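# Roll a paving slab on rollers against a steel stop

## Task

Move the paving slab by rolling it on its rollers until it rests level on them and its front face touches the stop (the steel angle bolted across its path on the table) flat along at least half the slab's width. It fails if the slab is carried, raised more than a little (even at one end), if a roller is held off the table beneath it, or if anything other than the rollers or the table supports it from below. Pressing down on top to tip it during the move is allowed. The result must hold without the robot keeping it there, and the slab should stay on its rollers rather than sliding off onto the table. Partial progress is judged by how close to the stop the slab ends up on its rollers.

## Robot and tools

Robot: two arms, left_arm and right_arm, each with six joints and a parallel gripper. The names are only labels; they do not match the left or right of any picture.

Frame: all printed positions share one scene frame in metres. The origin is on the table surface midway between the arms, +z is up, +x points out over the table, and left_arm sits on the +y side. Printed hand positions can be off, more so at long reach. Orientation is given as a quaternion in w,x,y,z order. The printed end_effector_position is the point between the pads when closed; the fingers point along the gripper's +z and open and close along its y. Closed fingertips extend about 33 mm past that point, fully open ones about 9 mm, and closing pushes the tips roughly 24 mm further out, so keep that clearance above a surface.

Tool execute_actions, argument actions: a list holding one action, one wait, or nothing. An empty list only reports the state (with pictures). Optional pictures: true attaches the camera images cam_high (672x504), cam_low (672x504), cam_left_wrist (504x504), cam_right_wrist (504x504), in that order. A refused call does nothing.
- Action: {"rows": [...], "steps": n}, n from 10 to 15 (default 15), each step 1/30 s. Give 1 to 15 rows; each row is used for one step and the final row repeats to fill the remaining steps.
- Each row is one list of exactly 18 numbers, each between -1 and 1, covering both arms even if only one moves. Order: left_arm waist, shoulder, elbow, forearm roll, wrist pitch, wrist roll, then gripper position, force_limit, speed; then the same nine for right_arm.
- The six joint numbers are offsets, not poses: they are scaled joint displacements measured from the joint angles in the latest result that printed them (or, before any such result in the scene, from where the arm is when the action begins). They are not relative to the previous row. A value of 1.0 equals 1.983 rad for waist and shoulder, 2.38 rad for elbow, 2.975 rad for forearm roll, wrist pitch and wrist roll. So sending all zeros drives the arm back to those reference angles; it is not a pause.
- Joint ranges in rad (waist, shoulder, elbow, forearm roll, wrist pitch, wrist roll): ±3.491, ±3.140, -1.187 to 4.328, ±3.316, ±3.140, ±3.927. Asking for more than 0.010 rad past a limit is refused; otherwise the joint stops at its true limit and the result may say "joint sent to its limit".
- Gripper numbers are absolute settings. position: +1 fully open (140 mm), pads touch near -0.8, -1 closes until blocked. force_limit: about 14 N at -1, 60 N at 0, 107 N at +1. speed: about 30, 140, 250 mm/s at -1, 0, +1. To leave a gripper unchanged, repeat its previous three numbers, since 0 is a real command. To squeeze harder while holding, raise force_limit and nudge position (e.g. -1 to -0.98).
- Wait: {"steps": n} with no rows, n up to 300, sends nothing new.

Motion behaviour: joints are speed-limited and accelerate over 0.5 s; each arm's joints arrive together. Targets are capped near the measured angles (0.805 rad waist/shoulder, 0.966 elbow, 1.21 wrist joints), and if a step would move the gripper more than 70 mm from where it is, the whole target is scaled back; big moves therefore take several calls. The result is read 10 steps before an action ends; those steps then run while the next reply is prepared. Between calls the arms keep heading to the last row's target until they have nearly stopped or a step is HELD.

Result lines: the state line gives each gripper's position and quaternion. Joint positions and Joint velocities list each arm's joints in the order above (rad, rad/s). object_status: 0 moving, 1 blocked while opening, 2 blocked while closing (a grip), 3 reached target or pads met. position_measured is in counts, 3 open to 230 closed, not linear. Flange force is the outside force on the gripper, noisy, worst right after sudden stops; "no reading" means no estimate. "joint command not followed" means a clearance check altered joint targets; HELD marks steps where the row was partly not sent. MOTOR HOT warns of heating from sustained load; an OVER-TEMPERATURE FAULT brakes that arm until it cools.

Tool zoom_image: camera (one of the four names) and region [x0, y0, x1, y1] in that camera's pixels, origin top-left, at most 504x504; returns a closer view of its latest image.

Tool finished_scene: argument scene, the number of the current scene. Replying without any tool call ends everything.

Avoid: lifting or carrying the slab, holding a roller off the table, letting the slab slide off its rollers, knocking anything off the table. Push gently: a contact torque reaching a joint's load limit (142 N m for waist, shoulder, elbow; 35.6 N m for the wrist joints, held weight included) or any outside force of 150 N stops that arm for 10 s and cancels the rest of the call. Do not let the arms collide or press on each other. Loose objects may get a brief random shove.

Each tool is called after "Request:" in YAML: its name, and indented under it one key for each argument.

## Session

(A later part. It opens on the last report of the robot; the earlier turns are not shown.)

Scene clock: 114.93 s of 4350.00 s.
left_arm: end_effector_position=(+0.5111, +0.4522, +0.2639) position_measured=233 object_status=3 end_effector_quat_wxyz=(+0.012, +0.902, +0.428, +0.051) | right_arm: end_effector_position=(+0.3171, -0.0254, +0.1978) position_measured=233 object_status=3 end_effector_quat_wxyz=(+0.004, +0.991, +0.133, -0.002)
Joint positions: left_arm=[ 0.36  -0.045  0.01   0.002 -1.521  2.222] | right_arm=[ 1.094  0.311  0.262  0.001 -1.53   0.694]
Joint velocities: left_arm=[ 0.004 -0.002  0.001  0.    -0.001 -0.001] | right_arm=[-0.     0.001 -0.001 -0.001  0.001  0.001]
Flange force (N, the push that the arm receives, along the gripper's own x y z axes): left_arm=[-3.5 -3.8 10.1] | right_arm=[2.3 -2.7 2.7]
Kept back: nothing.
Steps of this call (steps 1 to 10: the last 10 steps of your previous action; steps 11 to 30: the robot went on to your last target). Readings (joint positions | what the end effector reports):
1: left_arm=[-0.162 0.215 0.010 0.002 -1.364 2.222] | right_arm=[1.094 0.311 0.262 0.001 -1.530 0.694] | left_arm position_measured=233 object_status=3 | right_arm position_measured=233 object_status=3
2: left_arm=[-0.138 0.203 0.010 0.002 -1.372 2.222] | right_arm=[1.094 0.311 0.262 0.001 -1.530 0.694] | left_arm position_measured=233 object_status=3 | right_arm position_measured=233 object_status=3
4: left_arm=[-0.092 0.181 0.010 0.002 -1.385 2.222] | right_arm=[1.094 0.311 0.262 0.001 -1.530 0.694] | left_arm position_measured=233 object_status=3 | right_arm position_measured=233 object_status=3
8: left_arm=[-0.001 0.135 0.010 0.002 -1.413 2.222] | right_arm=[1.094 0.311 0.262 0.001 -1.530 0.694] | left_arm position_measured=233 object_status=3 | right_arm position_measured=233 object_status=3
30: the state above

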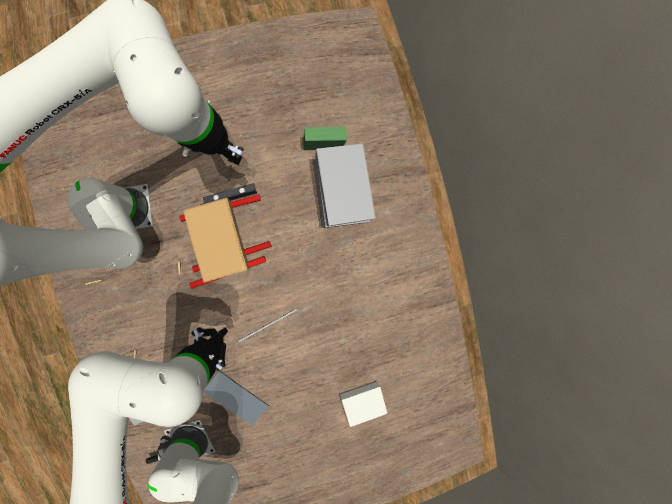

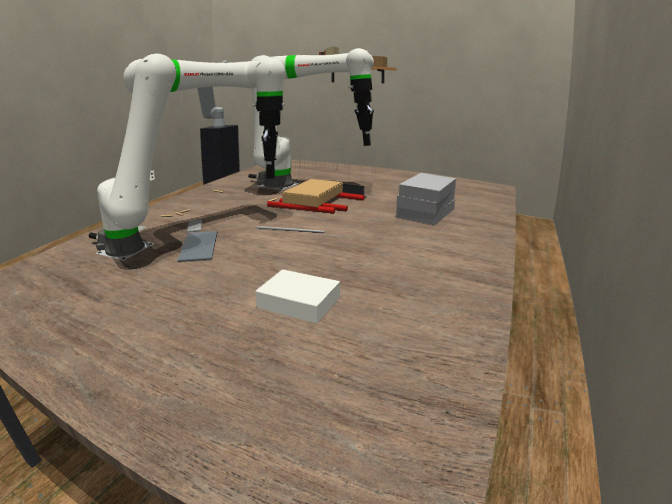

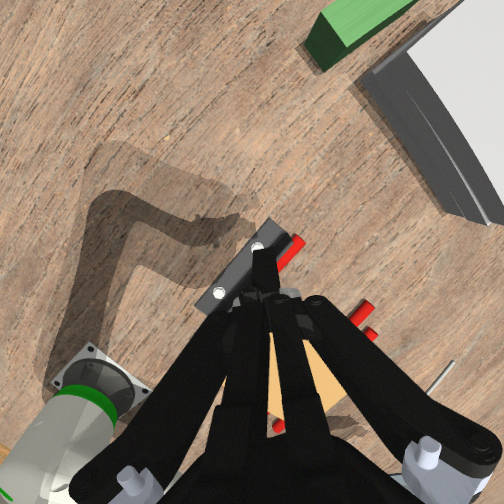

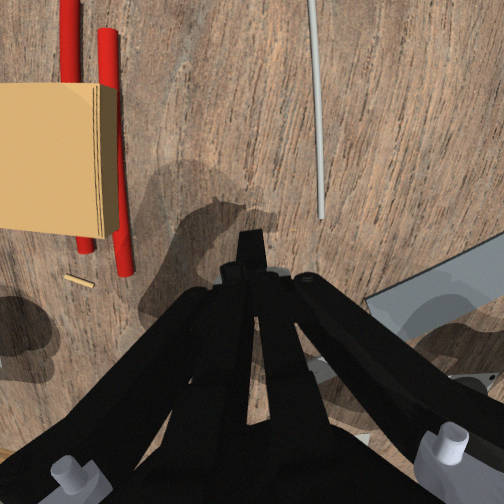

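Request:
execute_actions:
  actions:
    - {"rows":[[0,0,0,0,0,0,-1,0,0,0,0.195,0.113,0,0.041,0,-1,0,0]],"steps":15}

Request:
execute_actions:
  actions:
    - {"steps":25}
  pictures: true

Scene clock: 115.70 s of 4350.00 s.
left_arm: end_effector_position=(+0.5111, +0.4523, +0.2639) position_measured=233 object_status=3 end_effector_quat_wxyz=(+0.012, +0.902, +0.428, +0.051) | right_arm: end_effector_position=(+0.3247, -0.0086, +0.1852) position_measured=233 object_status=3 end_effector_quat_wxyz=(+0.004, +0.991, +0.133, -0.002)
Joint positions: left_arm=[ 0.36  -0.045  0.01   0.002 -1.521  2.222] | right_arm=[ 1.094  0.359  0.295  0.001 -1.515  0.694]
Joint velocities: left_arm=[-0.    -0.001 -0.001  0.001 -0.001  0.   ] | right_arm=[-0.     0.692  0.482  0.002  0.218  0.   ]
Flange force (N, the push that the arm receives, along the gripper's own x y z axes): left_arm=[-4.3 -9.4 9.0] | right_arm=[-26.1 22.3 -5.0]
Steps of this call (steps 1 to 15: the robot went on to your last target; steps 16 to 18: nothing new was sent; steps 19 to 23: the first 5 steps of this action). Readings (joint positions | what the end effector reports):
19: left_arm=[0.360 -0.045 0.010 0.002 -1.521 2.222] | right_arm=[1.094 0.311 0.262 0.001 -1.530 0.694] | left_arm position_measured=233 object_status=3 | right_arm position_measured=233 object_status=3
20: left_arm=[0.360 -0.045 0.010 0.002 -1.521 2.222] | right_arm=[1.094 0.314 0.264 0.001 -1.530 0.694] | left_arm position_measured=233 object_status=3 | right_arm position_measured=233 object_status=3
22: left_arm=[0.360 -0.045 0.010 0.002 -1.521 2.222] | right_arm=[1.094 0.338 0.281 0.001 -1.522 0.694] | left_arm position_measured=233 object_status=3 | right_arm position_measured=233 object_status=3
23: the state above

Scene clock: 116.53 s of 4350.00 s.
left_arm: end_effector_position=(+0.5111, +0.4522, +0.2639) position_measured=233 object_status=3 end_effector_quat_wxyz=(+0.012, +0.902, +0.428, +0.051) | right_arm: end_effector_position=(+0.3725, +0.0966, +0.0714) position_measured=233 object_status=3 end_effector_quat_wxyz=(+0.002, +0.991, +0.133, -0.001)
Joint positions: left_arm=[ 0.36  -0.045  0.01   0.002 -1.521  2.222] | right_arm=[ 1.094  0.698  0.531  0.001 -1.408  0.694]
Joint velocities: left_arm=[ 0.     0.003  0.    -0.    -0.    -0.001] | right_arm=[ 0.001  0.     0.001  0.001 -0.    -0.001]
Flange force (N, the push that the arm receives, along the gripper's own x y z axes): left_arm=[-4.5 -9.6 9.4] | right_arm=[3.7 -3.8 3.9]
Kept back: nothing.
Steps of this call (steps 1 to 10: the last 10 steps of your previous action; steps 11 to 25: the robot went on to your last target). Readings (joint positions | what the end effector reports):
1: left_arm=[0.360 -0.045 0.010 0.002 -1.521 2.222] | right_arm=[1.094 0.385 0.313 0.001 -1.507 0.694] | left_arm position_measured=233 object_status=3 | right_arm position_measured=233 object_status=3
2: left_arm=[0.360 -0.045 0.010 0.002 -1.521 2.222] | right_arm=[1.094 0.413 0.333 0.001 -1.498 0.694] | left_arm position_measured=233 object_status=3 | right_arm position_measured=233 object_status=3
4: left_arm=[0.360 -0.045 0.010 0.002 -1.521 2.222] | right_arm=[1.094 0.466 0.369 0.001 -1.482 0.694] | left_arm position_measured=233 object_status=3 | right_arm position_measured=233 object_status=3
8: left_arm=[0.360 -0.045 0.010 0.002 -1.521 2.222] | right_arm=[1.094 0.568 0.440 0.001 -1.449 0.694] | left_arm position_measured=233 object_status=3 | right_arm position_measured=233 object_status=3
25: the state above

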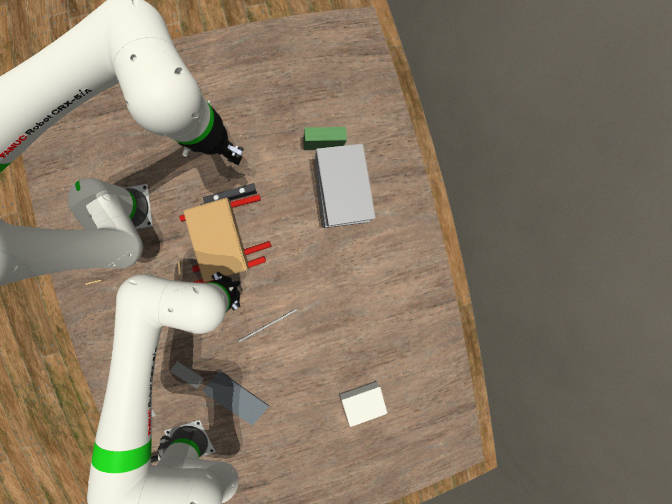

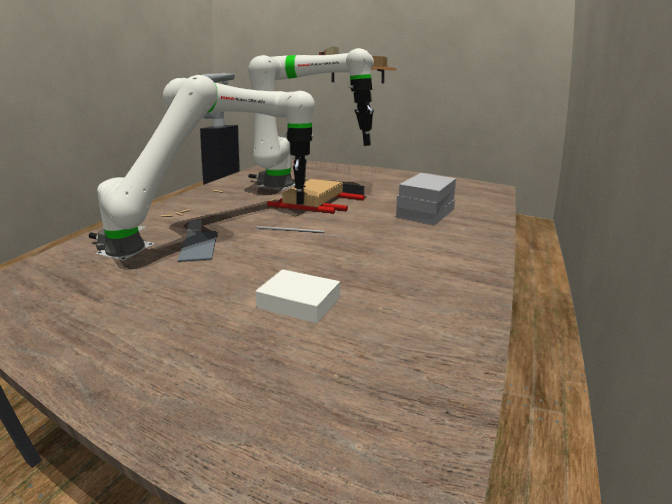

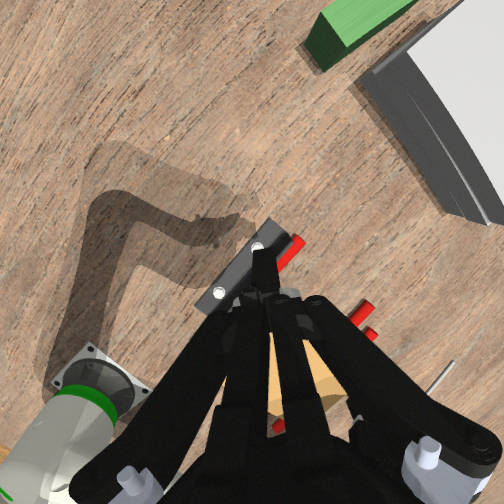

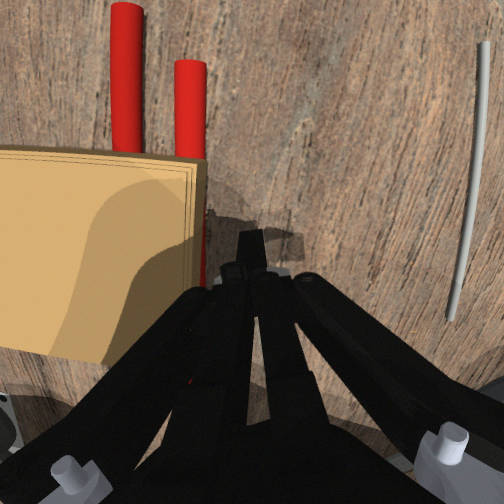

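Request:
execute_actions:
  actions:
    - {"rows":[[0,0,0,0,0,0,-1,0,0,0.004,0.008,0.011,0,-0.004,-0.002,-1,0,0],[0,0,0,0,0,0,-1,0,0,0.007,0.016,0.022,0,-0.007,-0.005,-1,0,0],[0,0,0,0,0,0,-1,0,0,0.011,0.024,0.034,0,-0.011,-0.007,-1,0,0],[0,0,0,0,0,0,-1,0,0,0.014,0.032,0.045,0,-0.014,-0.009,-1,0,0]],"steps":15}

Request:
execute_actions:
  actions:
    - {"steps":15}

Request:
execute_actions:
  actions:
    - {"rows":[[0,0,0,0,0,0,-1,0,0,0.001,0.003,0.004,0,-0.001,-0.001,-1,0,0],[0,0,0,0,0,0,-1,0,0,0.003,0.006,0.008,0,-0.003,-0.002,-1,0,0]],"steps":15}

Request:
execute_actions:
  actions:
    - {"steps":15}
  pictures: true

Scene clock: 117.23 s of 4350.00 s.
left_arm: end_effector_position=(+0.5111, +0.4522, +0.2639) position_measured=233 object_status=3 end_effector_quat_wxyz=(+0.012, +0.902, +0.428, +0.051) | right_arm: end_effector_position=(+0.3695, +0.1106, +0.0719) position_measured=233 object_status=3 end_effector_quat_wxyz=(+0.002, +0.991, +0.133, -0.001)
Joint positions: left_arm=[ 0.36  -0.045  0.01   0.002 -1.521  2.222] | right_arm=[ 1.106  0.725  0.577  0.001 -1.427  0.682]
Joint velocities: left_arm=[ 0.     0.    -0.002  0.    -0.001 -0.001] | right_arm=[ 0.139  0.313  0.533 -0.001 -0.205 -0.134]
Flange force (N, the push that the arm receives, along the gripper's own x y z axes): left_arm=[-0.9 -6.4 7.6] | right_arm=[1.6 3.1 3.4]
Steps of this call (steps 1 to 15: the robot went on to your last target; step 16: nothing new was sent; steps 17 to 21: the first 5 steps of this action). Readings (joint positions | what the end effector reports):
17: left_arm=[0.360 -0.045 0.010 0.002 -1.521 2.222] | right_arm=[1.094 0.698 0.531 0.001 -1.408 0.694] | left_arm position_measured=233 object_status=3 | right_arm position_measured=233 object_status=3
18: left_arm=[0.360 -0.045 0.010 0.002 -1.521 2.222] | right_arm=[1.095 0.700 0.535 0.001 -1.410 0.694] | left_arm position_measured=233 object_status=3 | right_arm position_measured=233 object_status=3
20: left_arm=[0.360 -0.045 0.010 0.002 -1.521 2.222] | right_arm=[1.102 0.715 0.559 0.001 -1.420 0.686] | left_arm position_measured=233 object_status=3 | right_arm position_measured=233 object_status=3
21: the state above

Scene clock: 117.73 s of 4350.00 s.
left_arm: end_effector_position=(+0.5111, +0.4522, +0.2639) position_measured=233 object_status=3 end_effector_quat_wxyz=(+0.012, +0.902, +0.428, +0.051) | right_arm: end_effector_position=(+0.3654, +0.1283, +0.0725) position_measured=233 object_status=3 end_effector_quat_wxyz=(+0.002, +0.991, +0.134, -0.000)
Joint positions: left_arm=[ 0.36  -0.045  0.01   0.002 -1.521  2.222] | right_arm=[ 1.122  0.761  0.637  0.002 -1.451  0.667]
Joint velocities: left_arm=[ 0.001  0.002  0.001  0.001 -0.001  0.001] | right_arm=[ 0.    -0.     0.001 -0.001  0.004 -0.   ]
Flange force (N, the push that the arm receives, along the gripper's own x y z axes): left_arm=[-2.7 -10.3 10.2] | right_arm=[-30.3 89.4 -16.1]
Kept back: nothing.
Steps of this call (steps 1 to 10: the last 10 steps of your previous action; steps 11 to 15: the robot went on to your last target). Readings (joint positions | what the end effector reports):
1: left_arm=[0.360 -0.045 0.010 0.002 -1.521 2.222] | right_arm=[1.111 0.736 0.594 0.001 -1.434 0.677] | left_arm position_measured=233 object_status=3 | right_arm position_measured=233 object_status=3
2: left_arm=[0.360 -0.045 0.010 0.002 -1.521 2.222] | right_arm=[1.115 0.745 0.610 0.001 -1.440 0.674] | left_arm position_measured=233 object_status=3 | right_arm position_measured=233 object_status=3
4: left_arm=[0.360 -0.045 0.010 0.002 -1.521 2.222] | right_arm=[1.120 0.757 0.630 0.001 -1.448 0.669] | left_arm position_measured=233 object_status=3 | right_arm position_measured=233 object_status=3
8: left_arm=[0.360 -0.045 0.010 0.002 -1.521 2.222] | right_arm=[1.121 0.761 0.636 0.002 -1.451 0.667] | left_arm position_measured=233 object_status=3 | right_arm position_measured=233 object_status=3
15: the state above

Scene clock: 127.80 s of 4350.00 s.
left_arm: end_effector_position=(+0.5111, +0.4522, +0.2639) position_measured=233 object_status=3 end_effector_quat_wxyz=(+0.012, +0.902, +0.428, +0.051) | right_arm: end_effector_position=(+0.3654, +0.1270, +0.0725) position_measured=233 object_status=3 end_effector_quat_wxyz=(+0.003, +0.991, +0.133, -0.001)
Joint positions: left_arm=[ 0.36  -0.045  0.01   0.002 -1.521  2.222] | right_arm=[ 1.121  0.761  0.637  0.002 -1.454  0.667]
Joint velocities: left_arm=[-0.     0.    -0.001  0.    -0.    -0.   ] | right_arm=[-0.    -0.001 -0.     0.001 -0.001  0.   ]
Flange force (N, the push that the arm receives, along the gripper's own x y z axes): left_arm=[-4.4 -9.0 9.8] | right_arm=[-16.8 51.6 -8.7]
TORQUE FAULT: the external load on joint 5 (wrist pitch) of the right arm reached its load limit, and that arm stopped for 10 seconds. A torque fault stops only its own arm. That arm's remaining commands of this call were not run. That arm holds where it stopped, with its grip as last carried out, and accepts commands again: back off and push less far. That arm stops again, at the same cost, whenever a joint's load reaches its limit.
Kept back: nothing.
The stop of the right arm began at step 2 of this call (marked STOPPED below). From that step on that arm followed nothing that you had sent. 14 of its steps, steps kept back included, did not run and will not run. The other arm was sent all steps of this action in this call, none kept back. Nothing is kept back now, and the robot has no last target.
Steps of this call (steps 1 to 5: the first 5 steps of this action; steps 6 to 15: the last 10 steps of this action, not kept back; steps 16 to 302: the stop continued). Readings (joint positions | what the end effector reports):
1: left_arm=[0.360 -0.045 0.010 0.002 -1.521 2.222] | right_arm=[1.122 0.761 0.638 0.002 -1.451 0.667] | left_arm position_measured=233 object_status=3 | right_arm position_measured=233 object_status=3
2: left_arm=[0.360 -0.045 0.010 0.002 -1.521 2.222] | right_arm=[1.121 0.761 0.637 0.002 -1.454 0.667] | left_arm position_measured=233 object_status=3 | right_arm position_measured=233 object_status=3 STOPPED (the right arm)
4: left_arm=[0.360 -0.045 0.010 0.002 -1.521 2.222] | right_arm=[1.121 0.761 0.637 0.002 -1.454 0.667] | left_arm position_measured=233 object_status=3 | right_arm position_measured=233 object_status=3
8: left_arm=[0.360 -0.045 0.010 0.002 -1.521 2.222] | right_arm=[1.121 0.761 0.637 0.002 -1.454 0.667] | left_arm position_measured=233 object_status=3 | right_arm position_measured=233 object_status=3
302: the state above

Scene clock: 127.83 s of 4350.00 s.
left_arm: end_effector_position=(+0.5111, +0.4522, +0.2639) position_measured=233 object_status=3 end_effector_quat_wxyz=(+0.012, +0.902, +0.428, +0.051) | right_arm: end_effector_position=(+0.3654, +0.1265, +0.0724) position_measured=233 object_status=3 end_effector_quat_wxyz=(+0.004, +0.991, +0.133, -0.001)
Joint positions: left_arm=[ 0.36  -0.045  0.01   0.002 -1.521  2.222] | right_arm=[ 1.121  0.761  0.637  0.002 -1.455  0.667]
Joint velocities: left_arm=[ 0.     0.001  0.     0.    -0.001 -0.001] | right_arm=[-0.002  0.001 -0.001 -0.001 -0.     0.   ]
Flange force (N, the push that the arm receives, along the gripper's own x y z axes): left_arm=[-4.4 -9.9 9.8] | right_arm=[-8.1 40.9 -4.8]
Kept back: nothing.
A stop began in an earlier call of the same reply, so what this call sent did not run. Send another action.
Steps of this call (step 1: nothing new was sent). Readings (joint positions | what the end effector reports):
1: the state above

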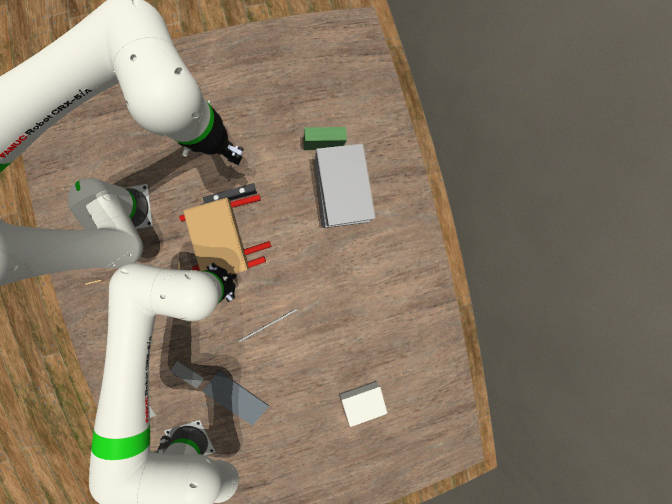

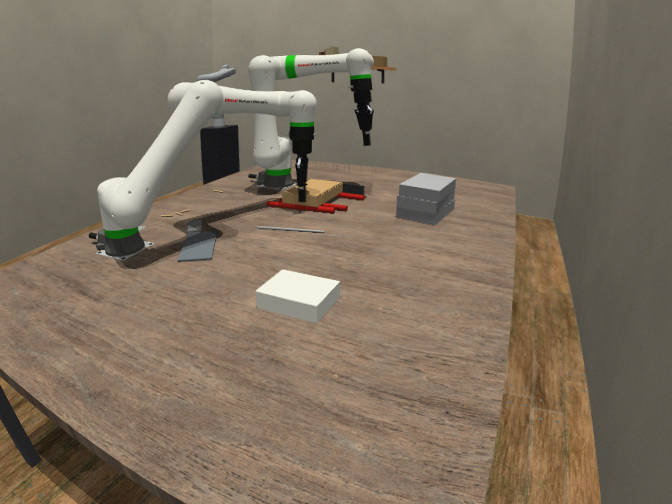

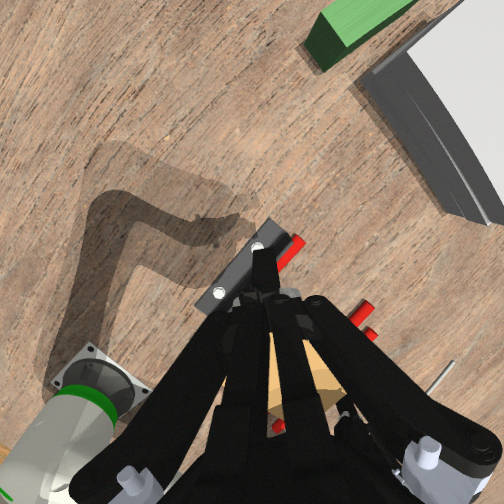

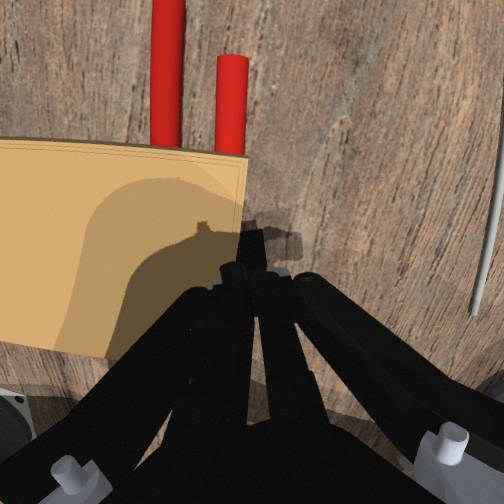

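The slab is now pushed firmly against the stop. Backing off to check.

Request:
execute_actions:
  actions:
    - {"rows":[[0,0,0,0,0,0,-1,0,0,-0.014,-0.035,-0.05,0,0.014,0.009,-1,0,0],[0,0,0,0,0,0,-1,0,0,-0.014,-0.035,-0.05,0,0.014,0.009,-1,0,0],[0,0,0,0,0,0,-1,0,0,-0.014,-0.035,-0.05,0,0.014,0.009,-1,0,0],[0,0,0,0,0,0,-1,0,0,-0.014,-0.035,-0.05,0,0.014,0.009,-1,0,0],[0,0,0,0,0,0,-1,0,0,-0.014,-0.22,-0.15,0,-0.03,0.009,-1,0,0]],"steps":15}

Request:
execute_actions:
  actions:
    - {"steps":30}
  pictures: true

Request:
zoom_image:
  camera: "cam_high"
  region: [170,170,280,280]

Scene clock: 128.63 s of 4350.00 s.
left_arm: end_effector_position=(+0.5111, +0.4522, +0.2639) position_measured=233 object_status=3 end_effector_quat_wxyz=(+0.012, +0.902, +0.428, +0.051) | right_arm: end_effector_position=(+0.3680, +0.1107, +0.0718) position_measured=233 object_status=3 end_effector_quat_wxyz=(+0.005, +0.991, +0.133, -0.002)
Joint positions: left_arm=[ 0.36  -0.045  0.01   0.002 -1.521  2.222] | right_arm=[ 1.108  0.728  0.581  0.002 -1.433  0.679]
Joint velocities: left_arm=[ 0.     0.002  0.    -0.    -0.    -0.   ] | right_arm=[-0.183 -0.452 -0.739 -0.001  0.213  0.157]
Flange force (N, the push that the arm receives, along the gripper's own x y z axes): left_arm=[-3.1 -8.6 9.3] | right_arm=[10.8 -14.2 8.4]
Steps of this call (steps 1 to 19: nothing new was sent; steps 20 to 24: the first 5 steps of this action). Readings (joint positions | what the end effector reports):
20: left_arm=[0.360 -0.045 0.010 0.002 -1.521 2.222] | right_arm=[1.121 0.761 0.637 0.002 -1.454 0.667] | left_arm position_measured=233 object_status=3 | right_arm position_measured=233 object_status=3
21: left_arm=[0.360 -0.045 0.010 0.002 -1.521 2.222] | right_arm=[1.121 0.759 0.633 0.002 -1.452 0.667] | left_arm position_measured=233 object_status=3 | right_arm position_measured=233 object_status=3
23: left_arm=[0.360 -0.045 0.010 0.002 -1.521 2.222] | right_arm=[1.114 0.742 0.605 0.002 -1.441 0.674] | left_arm position_measured=233 object_status=3 | right_arm position_measured=233 object_status=3
24: the state above

Scene clock: 129.63 s of 4350.00 s.
left_arm: end_effector_position=(+0.5111, +0.4522, +0.2639) position_measured=233 object_status=3 end_effector_quat_wxyz=(+0.012, +0.902, +0.428, +0.051) | right_arm: end_effector_position=(+0.3186, -0.0236, +0.1982) position_measured=233 object_status=3 end_effector_quat_wxyz=(+0.008, +0.991, +0.133, -0.004)
Joint positions: left_arm=[ 0.36  -0.045  0.01   0.002 -1.521  2.222] | right_arm=[ 1.093  0.325  0.28   0.002 -1.544  0.694]
Joint velocities: left_arm=[ 0.     0.    -0.    -0.     0.     0.001] | right_arm=[ 0.     0.     0.    -0.001 -0.    -0.   ]
Flange force (N, the push that the arm receives, along the gripper's own x y z axes): left_arm=[-5.1 -8.9 9.9] | right_arm=[3.3 -3.9 2.6]
Kept back: nothing.
Steps of this call (steps 1 to 10: the last 10 steps of your previous action; steps 11 to 30: the robot went on to your last target). Readings (joint positions | what the end effector reports):
1: left_arm=[0.360 -0.045 0.010 0.002 -1.521 2.222] | right_arm=[1.103 0.711 0.558 0.002 -1.429 0.684] | left_arm position_measured=233 object_status=3 | right_arm position_measured=233 object_status=3
2: left_arm=[0.360 -0.045 0.010 0.002 -1.521 2.222] | right_arm=[1.101 0.689 0.538 0.002 -1.429 0.685] | left_arm position_measured=233 object_status=3 | right_arm position_measured=233 object_status=3
4: left_arm=[0.360 -0.045 0.010 0.002 -1.521 2.222] | right_arm=[1.101 0.636 0.504 0.002 -1.439 0.686] | left_arm position_measured=233 object_status=3 | right_arm position_measured=233 object_status=3
8: left_arm=[0.360 -0.045 0.010 0.002 -1.521 2.222] | right_arm=[1.099 0.537 0.432 0.002 -1.475 0.688] | left_arm position_measured=233 object_status=3 | right_arm position_measured=233 object_status=3
30: the state above

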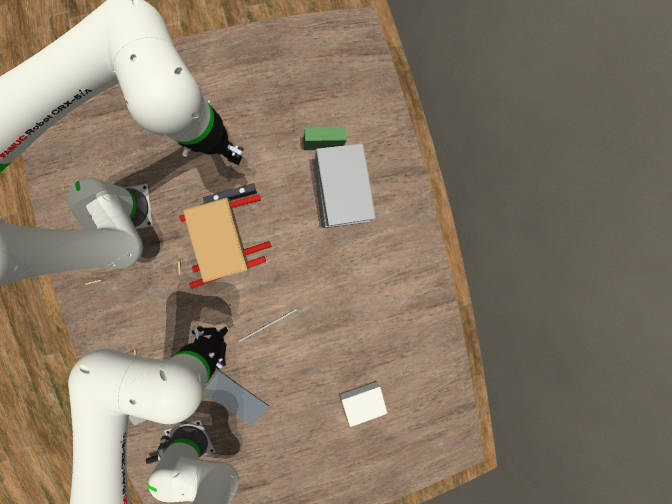

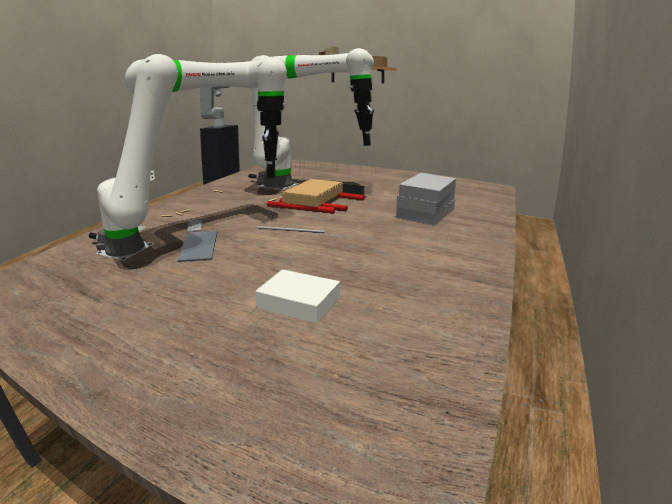

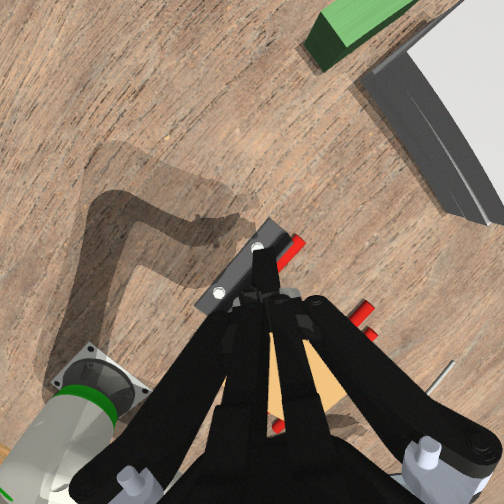

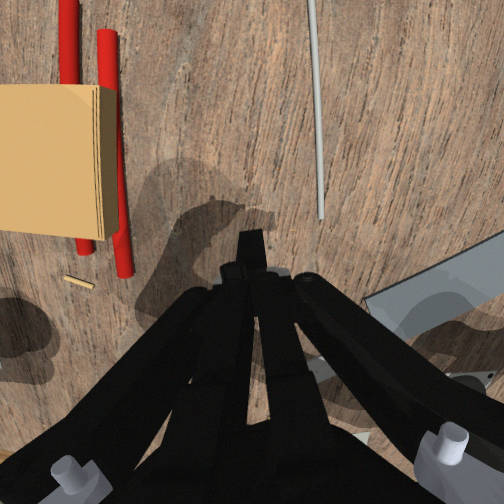

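Region (170, 170, 280, 280) of cam_high's 672x504 image, scaled by 4.582, with more detail than that image has.

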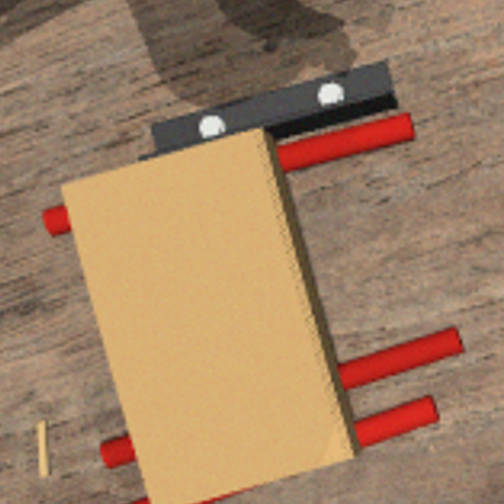

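Request:
finished_scene:
  scene: 2

The scene is finished: the task was done.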